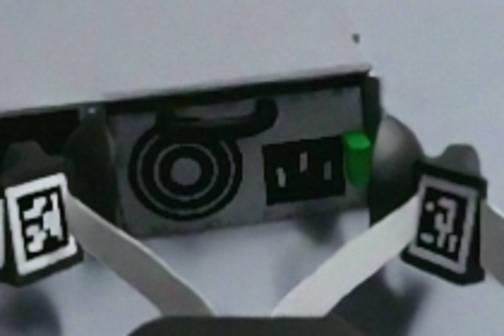

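execute_actions(actions=[{"r1":{"base":{"strafe_m":-0.006}}}], cameras=[])

execute_actions(actions=[{"r1":{"joints":{"arm_m":0.2235}}}], cameras=[])

execute_actions(actions=[{"r1":{"base":{"strafe_m":0.004},"joints":{"gripper_m":0.04,"wrist_yaw_rad":-0.02}}}], cameras=["r1_wrist_camera"])

zoom_image(camera="r1_wrist_camera", region=[190, 190, 400, 330])

Scene clock: 775.30 s.
r1.base_odometry: x=-0.783 y=+2.762 heading=-0.718 (m, m, rad; r1's odometry frame)
r1.turned_by_wheels: +0.000 (rad since the last result)
r1.turned_by_imu: +0.000 (rad since the last result)
r1.base_tilt: forward=+0.0 right=-0.3 (deg)
r1.lidar_m: 0.36 0.39 1.24 1.16 1.21 1.60 1.61 1.67 2.15 2.93 0.59 0.35
r1.base_status: done
r1.joint_positions: lift_m=+0.688 arm_m=+0.208 wrist_yaw_rad=-0.035 wrist_pitch_rad=+0.222 wrist_roll_rad=+0.120 gripper_m=+0.060
r1.joint_status: not commanded
r1.motor_effort: lift_m=+17(17) arm_m=+9(9) wrist_yaw_rad=-2(3) wrist_pitch_rad=-6(7) wrist_roll_rad=+0(1) gripper_m=-2(2) wheel_0=-2(9) wheel_1=+0(3) wheel_2=+0(1) (%)
r1.hand_pose: x=+0.6575 y=-0.0972 z=+0.8029 quat_wxyz=(+0.992, +0.061, +0.110, -0.024) (m; r1's base frame)
r1.wrist_depth_mm: - - - - - - - / - - - - - - - / - - - - - 741 683 / - 535 342 355 445 418 402 / 364 293 257 264 303 290 279 / 263 254 200 229 197 224 216 / 209 200 206 - 192 179 181
r2.base_odometry: x=+0.797 y=-1.247 heading=-2.454 (m, m, rad; r2's odometry frame)
r2.turned_by_wheels: +0.000 (rad since the last result)
r2.turned_by_imu: +0.000 (rad since the last result)
r2.base_tilt: forward=+0.2 right=-0.3 (deg)
r2.lidar_m: 0.78 0.83 1.48 2.44 2.54 0.72 0.63 0.71 2.35 2.26 1.48 0.85
r2.base_status: not commanded
r2.joint_positions: lift_m=+1.100 arm_m=+0.002 wrist_yaw_rad=+0.000 wrist_pitch_rad=+1.101 wrist_roll_rad=+0.012 gripper_m=+0.110
r2.joint_status: not commanded
r2.motor_effort: lift_m=+23(23) arm_m=+0(1) wrist_yaw_rad=+0(0) wrist_pitch_rad=-2(2) wrist_roll_rad=-3(3) gripper_m=-1(1) wheel_0=+3(3) wheel_1=+3(3) wheel_2=-2(2) (%)
r2.hand_pose: x=+0.3032 y=-0.0874 z=+1.0208 quat_wxyz=(+0.852, +0.005, +0.523, -0.003) (m; r2's base frame)
r2.wrist_depth_mm: 891 904 917 904 917 946 946 / 1042 1060 1078 1078 1098 1118 1118 / 1281 1308 1308 1336 1336 1366 1366 / 1430 1430 1464 1430 1430 1430 1430 / 1308 1308 1308 1336 1336 1308 1336 / 1205 1205 214 1205 206 1229 1205 / 1138 1118 1160 124 1160 1138 1138
pictures: none
No camera images: the call's "cameras" was empty. Leave "cameras" out to get every camera's image.

Scene clock: 775.97 s.
r1.base_odometry: x=-0.783 y=+2.762 heading=-0.718 (m, m, rad; r1's odometry frame)
r1.turned_by_wheels: +0.000 (rad since the last result)
r1.turned_by_imu: +0.000 (rad since the last result)
r1.base_tilt: forward=-0.1 right=-0.4 (deg)
r1.lidar_m: 0.36 0.37 1.25 1.19 1.20 1.61 1.59 1.65 2.14 2.96 0.60 0.37
r1.base_status: not commanded
r1.joint_positions: lift_m=+0.688 arm_m=+0.222 wrist_yaw_rad=-0.035 wrist_pitch_rad=+0.222 wrist_roll_rad=+0.120 gripper_m=+0.060
r1.joint_status: all done
r1.motor_effort: lift_m=+17(17) arm_m=+9(10) wrist_yaw_rad=-2(1) wrist_pitch_rad=-5(7) wrist_roll_rad=+1(1) gripper_m=-2(3) wheel_0=-1(1) wheel_1=+0(0) wheel_2=+0(0) (%)
r1.hand_pose: x=+0.6710 y=-0.0972 z=+0.8029 quat_wxyz=(+0.992, +0.061, +0.110, -0.024) (m; r1's base frame)
r1.wrist_depth_mm: - - - - - - - / - - - - - - - / - - - - - 741 691 / - 535 342 355 452 421 397 / 364 273 247 250 301 291 281 / 263 247 198 230 197 223 215 / 209 200 206 - 192 178 181
r2.base_odometry: x=+0.797 y=-1.247 heading=-2.454 (m, m, rad; r2's odometry frame)
r2.turned_by_wheels: +0.000 (rad since the last result)
r2.turned_by_imu: +0.000 (rad since the last result)
r2.base_tilt: forward=+0.1 right=-0.2 (deg)
r2.lidar_m: 0.78 0.84 1.48 2.44 2.53 0.69 0.66 0.72 2.36 2.27 1.50 0.83
r2.base_status: not commanded
r2.joint_positions: lift_m=+1.100 arm_m=+0.002 wrist_yaw_rad=+0.000 wrist_pitch_rad=+1.101 wrist_roll_rad=+0.012 gripper_m=+0.110
r2.joint_status: not commanded
r2.motor_effort: lift_m=+22(23) arm_m=+0(1) wrist_yaw_rad=+0(0) wrist_pitch_rad=-2(2) wrist_roll_rad=-1(2) gripper_m=-1(2) wheel_0=+3(3) wheel_1=+3(3) wheel_2=-2(2) (%)
r2.hand_pose: x=+0.3032 y=-0.0874 z=+1.0208 quat_wxyz=(+0.852, +0.005, +0.523, -0.003) (m; r2's base frame)
r2.wrist_depth_mm: 904 904 917 917 917 946 946 / 1042 1060 1078 1078 1098 1118 1138 / 1281 1281 1308 1366 1366 1366 1366 / 1430 1430 1430 1430 1430 1430 1430 / 1308 1308 1308 1281 1308 1308 1308 / 1229 1205 214 1229 206 1205 1229 / 1160 1138 1160 124 1138 1138 1160
pictures: none
No camera images: the call's "cameras" was empty. Leave "cameras" out to get every camera's image.

Scene clock: 776.90 s.
r1.base_odometry: x=-0.780 y=+2.765 heading=-0.718 (m, m, rad; r1's odometry frame)
r1.turned_by_wheels: +0.000 (rad since the last result)
r1.turned_by_imu: +0.000 (rad since the last result)
r1.base_tilt: forward=-0.1 right=-0.4 (deg)
r1.lidar_m: 0.38 0.38 1.26 1.17 1.21 1.59 1.59 1.67 2.14 2.97 0.58 0.38
r1.base_status: done
r1.joint_positions: lift_m=+0.688 arm_m=+0.222 wrist_yaw_rad=-0.023 wrist_pitch_rad=+0.222 wrist_roll_rad=+0.120 gripper_m=+0.040
r1.joint_status: all done
r1.motor_effort: lift_m=+17(17) arm_m=+9(9) wrist_yaw_rad=+8(8) wrist_pitch_rad=-7(8) wrist_roll_rad=+1(1) gripper_m=-6(5) wheel_0=-2(5) wheel_1=+1(3) wheel_2=-1(1) (%)
r1.hand_pose: x=+0.6721 y=-0.0940 z=+0.8028 quat_wxyz=(+0.992, +0.061, +0.110, -0.018) (m; r1's base frame)
r1.wrist_depth_mm: - - - - - - - / - - - - - - - / - - - - - 723 676 / - 539 338 347 445 421 399 / 362 281 245 247 303 290 281 / 262 249 196 231 197 224 216 / 208 198 206 - 191 178 181
r2.base_odometry: x=+0.797 y=-1.247 heading=-2.454 (m, m, rad; r2's odometry frame)
r2.turned_by_wheels: +0.000 (rad since the last result)
r2.turned_by_imu: +0.000 (rad since the last result)
r2.base_tilt: forward=+0.1 right=-0.2 (deg)
r2.lidar_m: 0.79 0.83 1.49 2.44 2.53 0.68 0.64 0.69 2.39 2.26 1.46 0.83
r2.base_status: not commanded
r2.joint_positions: lift_m=+1.100 arm_m=+0.002 wrist_yaw_rad=+0.000 wrist_pitch_rad=+1.101 wrist_roll_rad=+0.012 gripper_m=+0.110
r2.joint_status: not commanded
r2.motor_effort: lift_m=+23(22) arm_m=-1(1) wrist_yaw_rad=+0(0) wrist_pitch_rad=-2(2) wrist_roll_rad=-2(1) gripper_m=-1(1) wheel_0=+3(3) wheel_1=+3(3) wheel_2=-2(2) (%)
r2.hand_pose: x=+0.3032 y=-0.0874 z=+1.0208 quat_wxyz=(+0.852, +0.005, +0.523, -0.003) (m; r2's base frame)
r2.wrist_depth_mm: 891 904 904 917 931 931 946 / 1060 1060 1060 1098 1098 1138 1138 / 1255 1281 1281 1336 1336 1397 1366 / 1430 1397 1430 1430 1430 1430 1430 / 1308 1308 1308 1308 1308 1308 1308 / 1229 1205 214 1205 205 1255 1229 / 1138 1118 1138 124 1138 1138 1160
pictures: r1_wrist_camera
camera_calibration (this result's frames):
r1_wrist_camera: T_world_to_cam=[[-0.0815527, -0.990945, -0.106664, 0.0393616], [-0.25572, 0.124242, -0.958734, 0.99917], [0.963305, -0.0509113, -0.263537, -0.212277], [0, 0, 0, 1]] pos_world=[0.463206, -0.0959409, 0.906194]
Images, in order (width x height): r1_wrist_camera 616x392.

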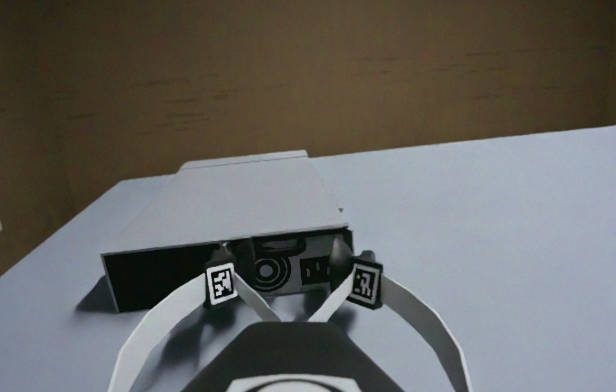

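Region (190, 190, 400, 330) of r1_wrist_camera's 616x392 image, scaled by 2.400.

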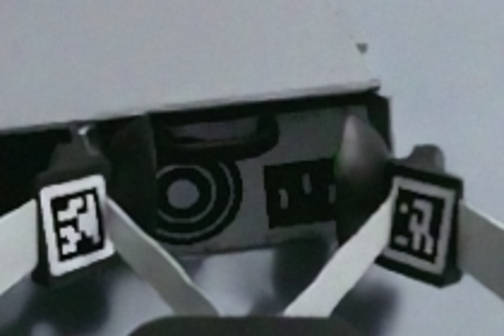

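execute_actions(actions=[{"r1":{"joints":{"arm_m":0.229,"gripper_m":0.032,"lift_m":0.686}}}], cameras=[])

execute_actions(actions=[{"r1":{"joints":{"arm_m":0.233,"gripper_m":0.016,"lift_m":0.685}}}], cameras=["r1_wrist_camera"])

zoom_image(camera="r1_wrist_camera", region=[190, 190, 400, 330])

Scene clock: 777.77 s.
r1.base_odometry: x=-0.780 y=+2.765 heading=-0.718 (m, m, rad; r1's odometry frame)
r1.turned_by_wheels: +0.000 (rad since the last result)
r1.turned_by_imu: +0.000 (rad since the last result)
r1.base_tilt: forward=-0.1 right=-0.3 (deg)
r1.lidar_m: 0.34 0.39 1.26 1.18 1.20 1.57 1.60 1.66 2.13 2.93 0.60 0.41
r1.base_status: not commanded
r1.joint_positions: lift_m=+0.686 arm_m=+0.227 wrist_yaw_rad=-0.025 wrist_pitch_rad=+0.223 wrist_roll_rad=+0.120 gripper_m=+0.032
r1.joint_status: all done
r1.motor_effort: lift_m=+16(17) arm_m=+12(16) wrist_yaw_rad=+13(14) wrist_pitch_rad=-8(8) wrist_roll_rad=-2(0) gripper_m=-6(3) wheel_0=-1(2) wheel_1=+1(1) wheel_2=-4(4) (%)
r1.hand_pose: x=+0.6769 y=-0.0943 z=+0.8008 quat_wxyz=(+0.992, +0.061, +0.110, -0.019) (m; r1's base frame)
r1.wrist_depth_mm: - - - - - - - / - - - - - - - / - - - - - 723 676 / - 530 336 342 442 410 392 / 359 279 242 244 301 286 278 / 259 242 211 228 195 221 213 / 206 196 203 - 189 175 179
r2.base_odometry: x=+0.797 y=-1.247 heading=-2.454 (m, m, rad; r2's odometry frame)
r2.turned_by_wheels: +0.000 (rad since the last result)
r2.turned_by_imu: +0.000 (rad since the last result)
r2.base_tilt: forward=+0.1 right=-0.2 (deg)
r2.lidar_m: 0.79 0.84 1.49 2.44 2.54 0.72 0.65 0.71 2.36 2.28 1.46 0.82
r2.base_status: not commanded
r2.joint_positions: lift_m=+1.100 arm_m=+0.002 wrist_yaw_rad=+0.000 wrist_pitch_rad=+1.101 wrist_roll_rad=+0.012 gripper_m=+0.110
r2.joint_status: not commanded
r2.motor_effort: lift_m=+23(23) arm_m=+0(0) wrist_yaw_rad=+0(0) wrist_pitch_rad=-2(2) wrist_roll_rad=-1(2) gripper_m=-1(0) wheel_0=+3(3) wheel_1=+3(3) wheel_2=-2(2) (%)
r2.hand_pose: x=+0.3032 y=-0.0874 z=+1.0208 quat_wxyz=(+0.852, +0.005, +0.523, -0.003) (m; r2's base frame)
r2.wrist_depth_mm: 904 904 917 917 946 931 946 / 1060 1078 1060 1078 1098 1118 1138 / 1281 1308 1336 1336 1336 1366 1366 / 1430 1430 1430 1430 1397 1430 1430 / 1336 1336 1308 1308 1336 1308 1336 / 1205 1229 213 1229 205 1229 1229 / 1160 1118 1138 123 1138 1118 1138
pictures: none
No camera images: the call's "cameras" was empty. Leave "cameras" out to get every camera's image.

Scene clock: 778.63 s.
r1.base_odometry: x=-0.780 y=+2.765 heading=-0.718 (m, m, rad; r1's odometry frame)
r1.turned_by_wheels: +0.000 (rad since the last result)
r1.turned_by_imu: +0.000 (rad since the last result)
r1.base_tilt: forward=-0.1 right=-0.3 (deg)
r1.lidar_m: 0.36 0.37 1.26 1.17 1.21 1.55 1.58 1.66 2.14 2.94 0.58 0.38
r1.base_status: not commanded
r1.joint_positions: lift_m=+0.685 arm_m=+0.231 wrist_yaw_rad=-0.024 wrist_pitch_rad=+0.223 wrist_roll_rad=+0.120 gripper_m=+0.016
r1.joint_status: all done
r1.motor_effort: lift_m=+17(15) arm_m=+12(15) wrist_yaw_rad=+9(15) wrist_pitch_rad=-9(10) wrist_roll_rad=+2(0) gripper_m=-15(16) wheel_0=+1(1) wheel_1=+2(2) wheel_2=-5(5) (%)
r1.hand_pose: x=+0.6810 y=-0.0941 z=+0.7997 quat_wxyz=(+0.992, +0.061, +0.110, -0.019) (m; r1's base frame)
r1.wrist_depth_mm: - - - - - - - / - - - - - - - / - - - - - 715 661 / - 525 327 310 430 407 392 / 355 266 237 238 297 285 273 / 255 234 189 224 189 217 211 / 203 195 201 - 188 173 178
r2.base_odometry: x=+0.797 y=-1.247 heading=-2.454 (m, m, rad; r2's odometry frame)
r2.turned_by_wheels: +0.000 (rad since the last result)
r2.turned_by_imu: +0.000 (rad since the last result)
r2.base_tilt: forward=+0.1 right=-0.2 (deg)
r2.lidar_m: 0.79 0.84 1.49 2.45 2.56 0.72 0.65 0.72 2.36 2.27 1.48 0.84
r2.base_status: not commanded
r2.joint_positions: lift_m=+1.100 arm_m=+0.002 wrist_yaw_rad=+0.000 wrist_pitch_rad=+1.101 wrist_roll_rad=+0.012 gripper_m=+0.110
r2.joint_status: not commanded
r2.motor_effort: lift_m=+23(23) arm_m=+0(0) wrist_yaw_rad=+0(0) wrist_pitch_rad=-2(3) wrist_roll_rad=-1(3) gripper_m=+0(1) wheel_0=+3(3) wheel_1=+3(3) wheel_2=-2(2) (%)
r2.hand_pose: x=+0.3032 y=-0.0874 z=+1.0208 quat_wxyz=(+0.852, +0.005, +0.523, -0.003) (m; r2's base frame)
r2.wrist_depth_mm: 891 904 904 904 917 931 960 / 1060 1078 1060 1078 1098 1098 1138 / 1281 1281 1336 1336 1366 1366 1366 / 1430 1464 1430 1430 1397 1430 1397 / 1281 1336 1281 1336 1308 1281 1308 / 1229 1205 214 1205 205 1229 1229 / 1138 1138 1160 124 1138 1138 1160
pictures: r1_wrist_camera
camera_calibration (this result's frames):
r1_wrist_camera: T_world_to_cam=[[-0.0821489, -0.9909, -0.10662, 0.0399846], [-0.256354, 0.124391, -0.958545, 0.998756], [0.963086, -0.051411, -0.26424, -0.221016], [0, 0, 0, 1]] pos_world=[0.472177, -0.0959783, 0.903215]
Images, in order (width x height): r1_wrist_camera 616x392.

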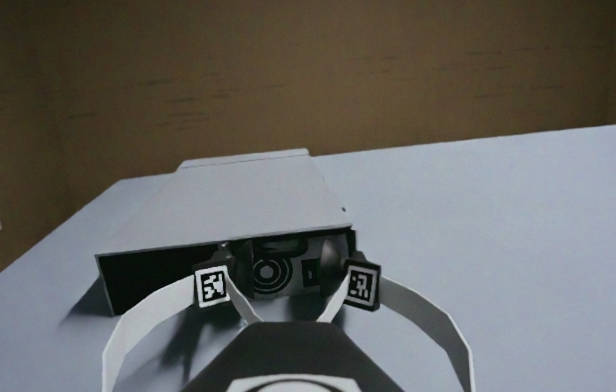

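Region (190, 190, 400, 330) of r1_wrist_camera's 616x392 image, scaled by 2.400.

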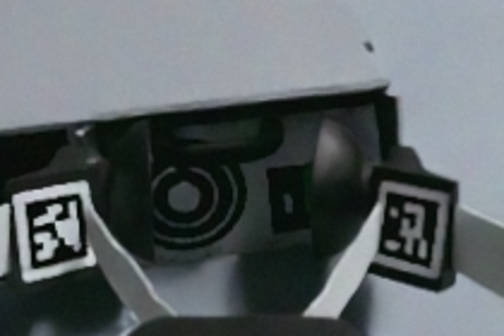

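execute_actions(actions=[{"r1":{"joints":{"arm_m":0.2375,"gripper_m":-0.002,"lift_m":0.684}}}], cameras=[])

execute_actions(actions=[{"r1":{"joints":{"arm_m":0.242,"gripper_m":-0.02,"lift_m":0.683}}}], cameras=[])

execute_actions(actions=[{"r1":{"joints":{"arm_m":0.2455,"gripper_m":-0.038,"lift_m":0.682}}}], cameras=[])

execute_actions(actions=[{"r1":{"joints":{"arm_m":0.239}}}], cameras=[])

execute_actions(actions=[{"r1":{"joints":{"arm_m":0.237}}}], cameras=["r1_wrist_camera"])

zoom_image(camera="r1_wrist_camera", region=[190, 190, 400, 330])

Scene clock: 779.83 s.
r1.base_odometry: x=-0.780 y=+2.765 heading=-0.718 (m, m, rad; r1's odometry frame)
r1.turned_by_wheels: +0.000 (rad since the last result)
r1.turned_by_imu: +0.000 (rad since the last result)
r1.base_tilt: forward=+0.0 right=-0.4 (deg)
r1.lidar_m: 0.35 0.37 1.25 1.17 1.20 1.62 1.60 1.67 2.15 2.97 0.57 0.39
r1.base_status: not commanded
r1.joint_positions: lift_m=+0.684 arm_m=+0.236 wrist_yaw_rad=-0.024 wrist_pitch_rad=+0.223 wrist_roll_rad=+0.119 gripper_m=-0.001
r1.joint_status: all done
r1.motor_effort: lift_m=+16(15) arm_m=+10(13) wrist_yaw_rad=+9(20) wrist_pitch_rad=-10(11) wrist_roll_rad=+2(1) gripper_m=-23(24) wheel_0=+1(2) wheel_1=+2(3) wheel_2=-5(7) (%)
r1.hand_pose: x=+0.6857 y=-0.0942 z=+0.7986 quat_wxyz=(+0.992, +0.061, +0.110, -0.019) (m; r1's base frame)
r1.wrist_depth_mm: - - - - - - - / - - - - - - - / - - - - - 707 654 / - 521 324 309 427 407 384 / 351 257 232 234 294 282 272 / 254 222 211 224 186 214 210 / 201 195 199 - 187 173 176
r2.base_odometry: x=+0.797 y=-1.247 heading=-2.454 (m, m, rad; r2's odometry frame)
r2.turned_by_wheels: +0.000 (rad since the last result)
r2.turned_by_imu: +0.000 (rad since the last result)
r2.base_tilt: forward=+0.1 right=-0.2 (deg)
r2.lidar_m: 0.79 0.83 1.46 2.44 2.54 0.71 0.65 0.69 2.36 2.26 1.50 0.86
r2.base_status: not commanded
r2.joint_positions: lift_m=+1.100 arm_m=+0.002 wrist_yaw_rad=+0.000 wrist_pitch_rad=+1.101 wrist_roll_rad=+0.012 gripper_m=+0.110
r2.joint_status: not commanded
r2.motor_effort: lift_m=+23(23) arm_m=+0(0) wrist_yaw_rad=+0(0) wrist_pitch_rad=-2(2) wrist_roll_rad=-2(1) gripper_m=-1(1) wheel_0=+3(3) wheel_1=+3(3) wheel_2=-2(2) (%)
r2.hand_pose: x=+0.3032 y=-0.0874 z=+1.0208 quat_wxyz=(+0.852, +0.005, +0.523, -0.003) (m; r2's base frame)
r2.wrist_depth_mm: 904 891 917 931 931 917 931 / 1042 1060 1078 1098 1078 1118 1138 / 1281 1281 1336 1336 1366 1397 1397 / 1397 1430 1430 1397 1397 1430 1397 / 1336 1308 1308 1308 1308 1308 1336 / 1229 1205 213 1229 205 1229 1229 / 1160 1118 1138 124 1160 1138 1138
pictures: none
No camera images: the call's "cameras" was empty. Leave "cameras" out to get every camera's image.

Scene clock: 780.63 s.
r1.base_odometry: x=-0.780 y=+2.765 heading=-0.718 (m, m, rad; r1's odometry frame)
r1.turned_by_wheels: +0.000 (rad since the last result)
r1.turned_by_imu: +0.000 (rad since the last result)
r1.base_tilt: forward=-0.1 right=-0.3 (deg)
r1.lidar_m: 0.34 0.37 1.24 1.13 1.22 1.56 1.59 1.67 2.16 2.95 0.54 0.39
r1.base_status: not commanded
r1.joint_positions: lift_m=+0.683 arm_m=+0.240 wrist_yaw_rad=-0.025 wrist_pitch_rad=+0.224 wrist_roll_rad=+0.119 gripper_m=-0.019
r1.joint_status: all done
r1.motor_effort: lift_m=+16(18) arm_m=+11(18) wrist_yaw_rad=+12(20) wrist_pitch_rad=-10(11) wrist_roll_rad=+2(1) gripper_m=-26(25) wheel_0=+1(1) wheel_1=+2(2) wheel_2=-6(7) (%)
r1.hand_pose: x=+0.6900 y=-0.0944 z=+0.7975 quat_wxyz=(+0.992, +0.060, +0.111, -0.019) (m; r1's base frame)
r1.wrist_depth_mm: - - - - - - - / - - - - - - - / - - - - - 699 661 / - 512 315 303 427 399 384 / 347 251 227 230 290 279 268 / 252 168 200 222 185 211 208 / 200 192 198 - 185 173 174
r2.base_odometry: x=+0.797 y=-1.247 heading=-2.454 (m, m, rad; r2's odometry frame)
r2.turned_by_wheels: +0.000 (rad since the last result)
r2.turned_by_imu: +0.000 (rad since the last result)
r2.base_tilt: forward=+0.1 right=-0.2 (deg)
r2.lidar_m: 0.80 0.83 1.47 2.42 2.56 0.69 0.66 0.72 2.38 2.28 1.50 0.84
r2.base_status: not commanded
r2.joint_positions: lift_m=+1.100 arm_m=+0.002 wrist_yaw_rad=+0.000 wrist_pitch_rad=+1.101 wrist_roll_rad=+0.012 gripper_m=+0.110
r2.joint_status: not commanded
r2.motor_effort: lift_m=+23(23) arm_m=-1(0) wrist_yaw_rad=+0(0) wrist_pitch_rad=-3(3) wrist_roll_rad=+0(0) gripper_m=-1(0) wheel_0=+3(3) wheel_1=+3(3) wheel_2=-2(2) (%)
r2.hand_pose: x=+0.3032 y=-0.0874 z=+1.0208 quat_wxyz=(+0.852, +0.005, +0.523, -0.003) (m; r2's base frame)
r2.wrist_depth_mm: 904 904 891 917 931 931 946 / 1060 1060 1078 1078 1078 1098 1098 / 1281 1281 1308 1336 1336 1366 1366 / 1430 1430 1430 1430 1430 1430 1464 / 1308 1308 1336 1308 1336 1308 1308 / 1229 1205 214 1229 205 1229 1255 / 1138 1118 1138 124 1138 1138 1160
pictures: none
No camera images: the call's "cameras" was empty. Leave "cameras" out to get every camera's image.

Scene clock: 781.43 s.
r1.base_odometry: x=-0.780 y=+2.765 heading=-0.718 (m, m, rad; r1's odometry frame)
r1.turned_by_wheels: +0.000 (rad since the last result)
r1.turned_by_imu: +0.000 (rad since the last result)
r1.base_tilt: forward=+0.0 right=-0.4 (deg)
r1.lidar_m: 0.36 0.39 1.26 1.16 1.18 1.57 1.61 1.67 2.15 2.98 0.58 0.40
r1.base_status: not commanded
r1.joint_positions: lift_m=+0.682 arm_m=+0.244 wrist_yaw_rad=-0.024 wrist_pitch_rad=+0.224 wrist_roll_rad=+0.119 gripper_m=-0.037
r1.joint_status: all done
r1.motor_effort: lift_m=+17(18) arm_m=+10(16) wrist_yaw_rad=+9(23) wrist_pitch_rad=-12(13) wrist_roll_rad=+4(0) gripper_m=-30(28) wheel_0=+1(1) wheel_1=+2(2) wheel_2=-5(8) (%)
r1.hand_pose: x=+0.6938 y=-0.0940 z=+0.7965 quat_wxyz=(+0.992, +0.060, +0.111, -0.018) (m; r1's base frame)
r1.wrist_depth_mm: - - - - - - - / - - - - - - - / - - - - - 691 654 / - 477 314 301 424 399 382 / 342 247 222 226 287 277 267 / 249 170 194 225 179 202 206 / 193 193 196 - 183 172 174
r2.base_odometry: x=+0.797 y=-1.247 heading=-2.454 (m, m, rad; r2's odometry frame)
r2.turned_by_wheels: +0.000 (rad since the last result)
r2.turned_by_imu: +0.000 (rad since the last result)
r2.base_tilt: forward=+0.1 right=-0.2 (deg)
r2.lidar_m: 0.79 0.83 1.51 2.44 2.55 0.69 0.65 0.70 2.38 2.30 1.46 0.86
r2.base_status: not commanded
r2.joint_positions: lift_m=+1.100 arm_m=+0.002 wrist_yaw_rad=+0.000 wrist_pitch_rad=+1.101 wrist_roll_rad=+0.012 gripper_m=+0.110
r2.joint_status: not commanded
r2.motor_effort: lift_m=+23(23) arm_m=+0(1) wrist_yaw_rad=+0(0) wrist_pitch_rad=-3(2) wrist_roll_rad=-1(3) gripper_m=-1(1) wheel_0=+3(3) wheel_1=+3(3) wheel_2=-2(2) (%)
r2.hand_pose: x=+0.3032 y=-0.0874 z=+1.0208 quat_wxyz=(+0.852, +0.005, +0.523, -0.003) (m; r2's base frame)
r2.wrist_depth_mm: 891 904 904 904 917 931 960 / 1060 1042 1078 1098 1098 1118 1138 / 1281 1308 1308 1308 1366 1366 1366 / 1430 1397 1430 1397 1430 1430 1430 / 1336 1336 1308 1308 1308 1336 1308 / 1229 1182 213 1205 205 1229 1229 / 1138 1118 1138 124 1160 1138 1160
pictures: none
No camera images: the call's "cameras" was empty. Leave "cameras" out to get every camera's image.

Scene clock: 781.97 s.
r1.base_odometry: x=-0.780 y=+2.765 heading=-0.717 (m, m, rad; r1's odometry frame)
r1.turned_by_wheels: +0.000 (rad since the last result)
r1.turned_by_imu: +0.000 (rad since the last result)
r1.base_tilt: forward=+0.0 right=-0.4 (deg)
r1.lidar_m: 0.37 0.40 1.23 1.16 1.19 1.55 1.61 1.68 2.15 2.97 0.58 0.38
r1.base_status: not commanded
r1.joint_positions: lift_m=+0.682 arm_m=+0.241 wrist_yaw_rad=-0.020 wrist_pitch_rad=+0.223 wrist_roll_rad=+0.119 gripper_m=-0.037
r1.joint_status: all done
r1.motor_effort: lift_m=+17(17) arm_m=-11(13) wrist_yaw_rad=-2(10) wrist_pitch_rad=-9(11) wrist_roll_rad=+3(3) gripper_m=-32(31) wheel_0=+1(1) wheel_1=+2(2) wheel_2=+0(5) (%)
r1.hand_pose: x=+0.6914 y=-0.0929 z=+0.7967 quat_wxyz=(+0.992, +0.060, +0.110, -0.016) (m; r1's base frame)
r1.wrist_depth_mm: - - - - - - - / - - - - - - - / - - - - - 699 654 / - 512 317 300 418 397 384 / 345 251 224 228 289 279 268 / 250 166 203 222 182 200 207 / 193 191 196 - 184 173 174
r2.base_odometry: x=+0.797 y=-1.247 heading=-2.454 (m, m, rad; r2's odometry frame)
r2.turned_by_wheels: +0.000 (rad since the last result)
r2.turned_by_imu: +0.000 (rad since the last result)
r2.base_tilt: forward=+0.1 right=-0.2 (deg)
r2.lidar_m: 0.80 0.84 1.50 2.43 2.55 0.70 0.64 0.72 2.38 2.28 1.48 0.85
r2.base_status: not commanded
r2.joint_positions: lift_m=+1.100 arm_m=+0.002 wrist_yaw_rad=+0.000 wrist_pitch_rad=+1.101 wrist_roll_rad=+0.012 gripper_m=+0.110
r2.joint_status: not commanded
r2.motor_effort: lift_m=+22(23) arm_m=+0(1) wrist_yaw_rad=+0(0) wrist_pitch_rad=-2(2) wrist_roll_rad=-3(2) gripper_m=-2(2) wheel_0=+3(3) wheel_1=+3(3) wheel_2=-2(2) (%)
r2.hand_pose: x=+0.3032 y=-0.0874 z=+1.0208 quat_wxyz=(+0.852, +0.005, +0.523, -0.003) (m; r2's base frame)
r2.wrist_depth_mm: 891 904 891 904 931 931 946 / 1060 1060 1078 1078 1098 1118 1138 / 1281 1281 1308 1308 1366 1366 1397 / 1397 1397 1430 1430 1397 1430 1464 / 1308 1336 1281 1336 1336 1336 1336 / 1205 1205 213 1229 204 1229 1229 / 1160 1118 1138 124 1118 1138 1138
pictures: none
No camera images: the call's "cameras" was empty. Leave "cameras" out to get every camera's image.

Scene clock: 782.40 s.
r1.base_odometry: x=-0.780 y=+2.765 heading=-0.717 (m, m, rad; r1's odometry frame)
r1.turned_by_wheels: +0.000 (rad since the last result)
r1.turned_by_imu: +0.000 (rad since the last result)
r1.base_tilt: forward=+0.0 right=-0.4 (deg)
r1.lidar_m: 0.36 0.38 1.26 1.17 1.21 1.56 1.61 1.65 2.11 2.94 0.57 0.41
r1.base_status: not commanded
r1.joint_positions: lift_m=+0.682 arm_m=+0.239 wrist_yaw_rad=-0.017 wrist_pitch_rad=+0.222 wrist_roll_rad=+0.119 gripper_m=-0.037
r1.joint_status: all done
r1.motor_effort: lift_m=+17(17) arm_m=-12(12) wrist_yaw_rad=-9(10) wrist_pitch_rad=-7(9) wrist_roll_rad=+0(5) gripper_m=-33(34) wheel_0=+0(1) wheel_1=+1(1) wheel_2=+2(2) (%)
r1.hand_pose: x=+0.6899 y=-0.0923 z=+0.7968 quat_wxyz=(+0.992, +0.060, +0.110, -0.015) (m; r1's base frame)
r1.wrist_depth_mm: - - - - - - - / - - - - - - - / - - - - - 707 661 / - 512 319 300 427 399 384 / 347 252 226 230 286 279 271 / 252 164 194 224 182 200 207 / 195 192 197 - 184 173 174
r2.base_odometry: x=+0.797 y=-1.247 heading=-2.454 (m, m, rad; r2's odometry frame)
r2.turned_by_wheels: +0.000 (rad since the last result)
r2.turned_by_imu: +0.000 (rad since the last result)
r2.base_tilt: forward=+0.1 right=-0.2 (deg)
r2.lidar_m: 0.79 0.84 1.47 2.45 2.51 0.70 0.66 0.70 2.38 2.27 1.46 0.84
r2.base_status: not commanded
r2.joint_positions: lift_m=+1.100 arm_m=+0.002 wrist_yaw_rad=+0.000 wrist_pitch_rad=+1.101 wrist_roll_rad=+0.012 gripper_m=+0.110
r2.joint_status: not commanded
r2.motor_effort: lift_m=+23(23) arm_m=+0(1) wrist_yaw_rad=+0(1) wrist_pitch_rad=-3(2) wrist_roll_rad=+1(3) gripper_m=-1(1) wheel_0=+3(3) wheel_1=+4(3) wheel_2=-2(2) (%)
r2.hand_pose: x=+0.3032 y=-0.0874 z=+1.0208 quat_wxyz=(+0.852, +0.005, +0.523, -0.003) (m; r2's base frame)
r2.wrist_depth_mm: 904 904 917 917 917 946 960 / 1060 1042 1078 1098 1098 1118 1118 / 1281 1281 1308 1336 1336 1366 1366 / 1430 1464 1430 1430 1430 1430 1430 / 1308 1308 1308 1281 1308 1336 1336 / 1229 1205 214 1205 206 1229 1229 / 1138 1118 1138 124 1160 1138 1118
pictures: r1_wrist_camera
camera_calibration (this result's frames):
r1_wrist_camera: T_world_to_cam=[[-0.0753495, -0.99153, -0.105787, 0.0368187], [-0.256423, 0.121787, -0.958861, 0.998123], [0.963623, -0.0451237, -0.263427, -0.230732], [0, 0, 0, 1]] pos_world=[0.481054, -0.0954635, 0.900175]
Images, in order (width x height): r1_wrist_camera 616x392.

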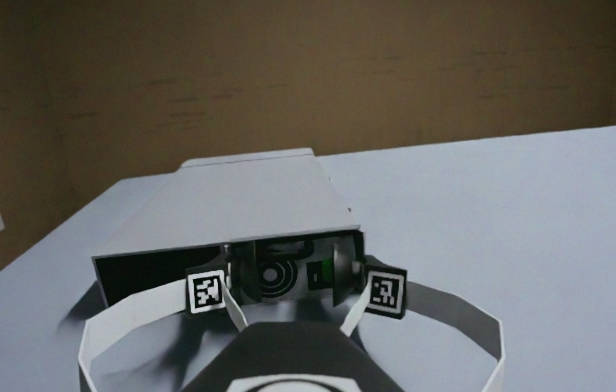

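Region (190, 190, 400, 330) of r1_wrist_camera's 616x392 image, scaled by 2.400.

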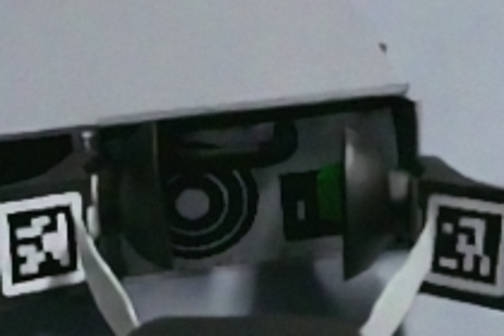

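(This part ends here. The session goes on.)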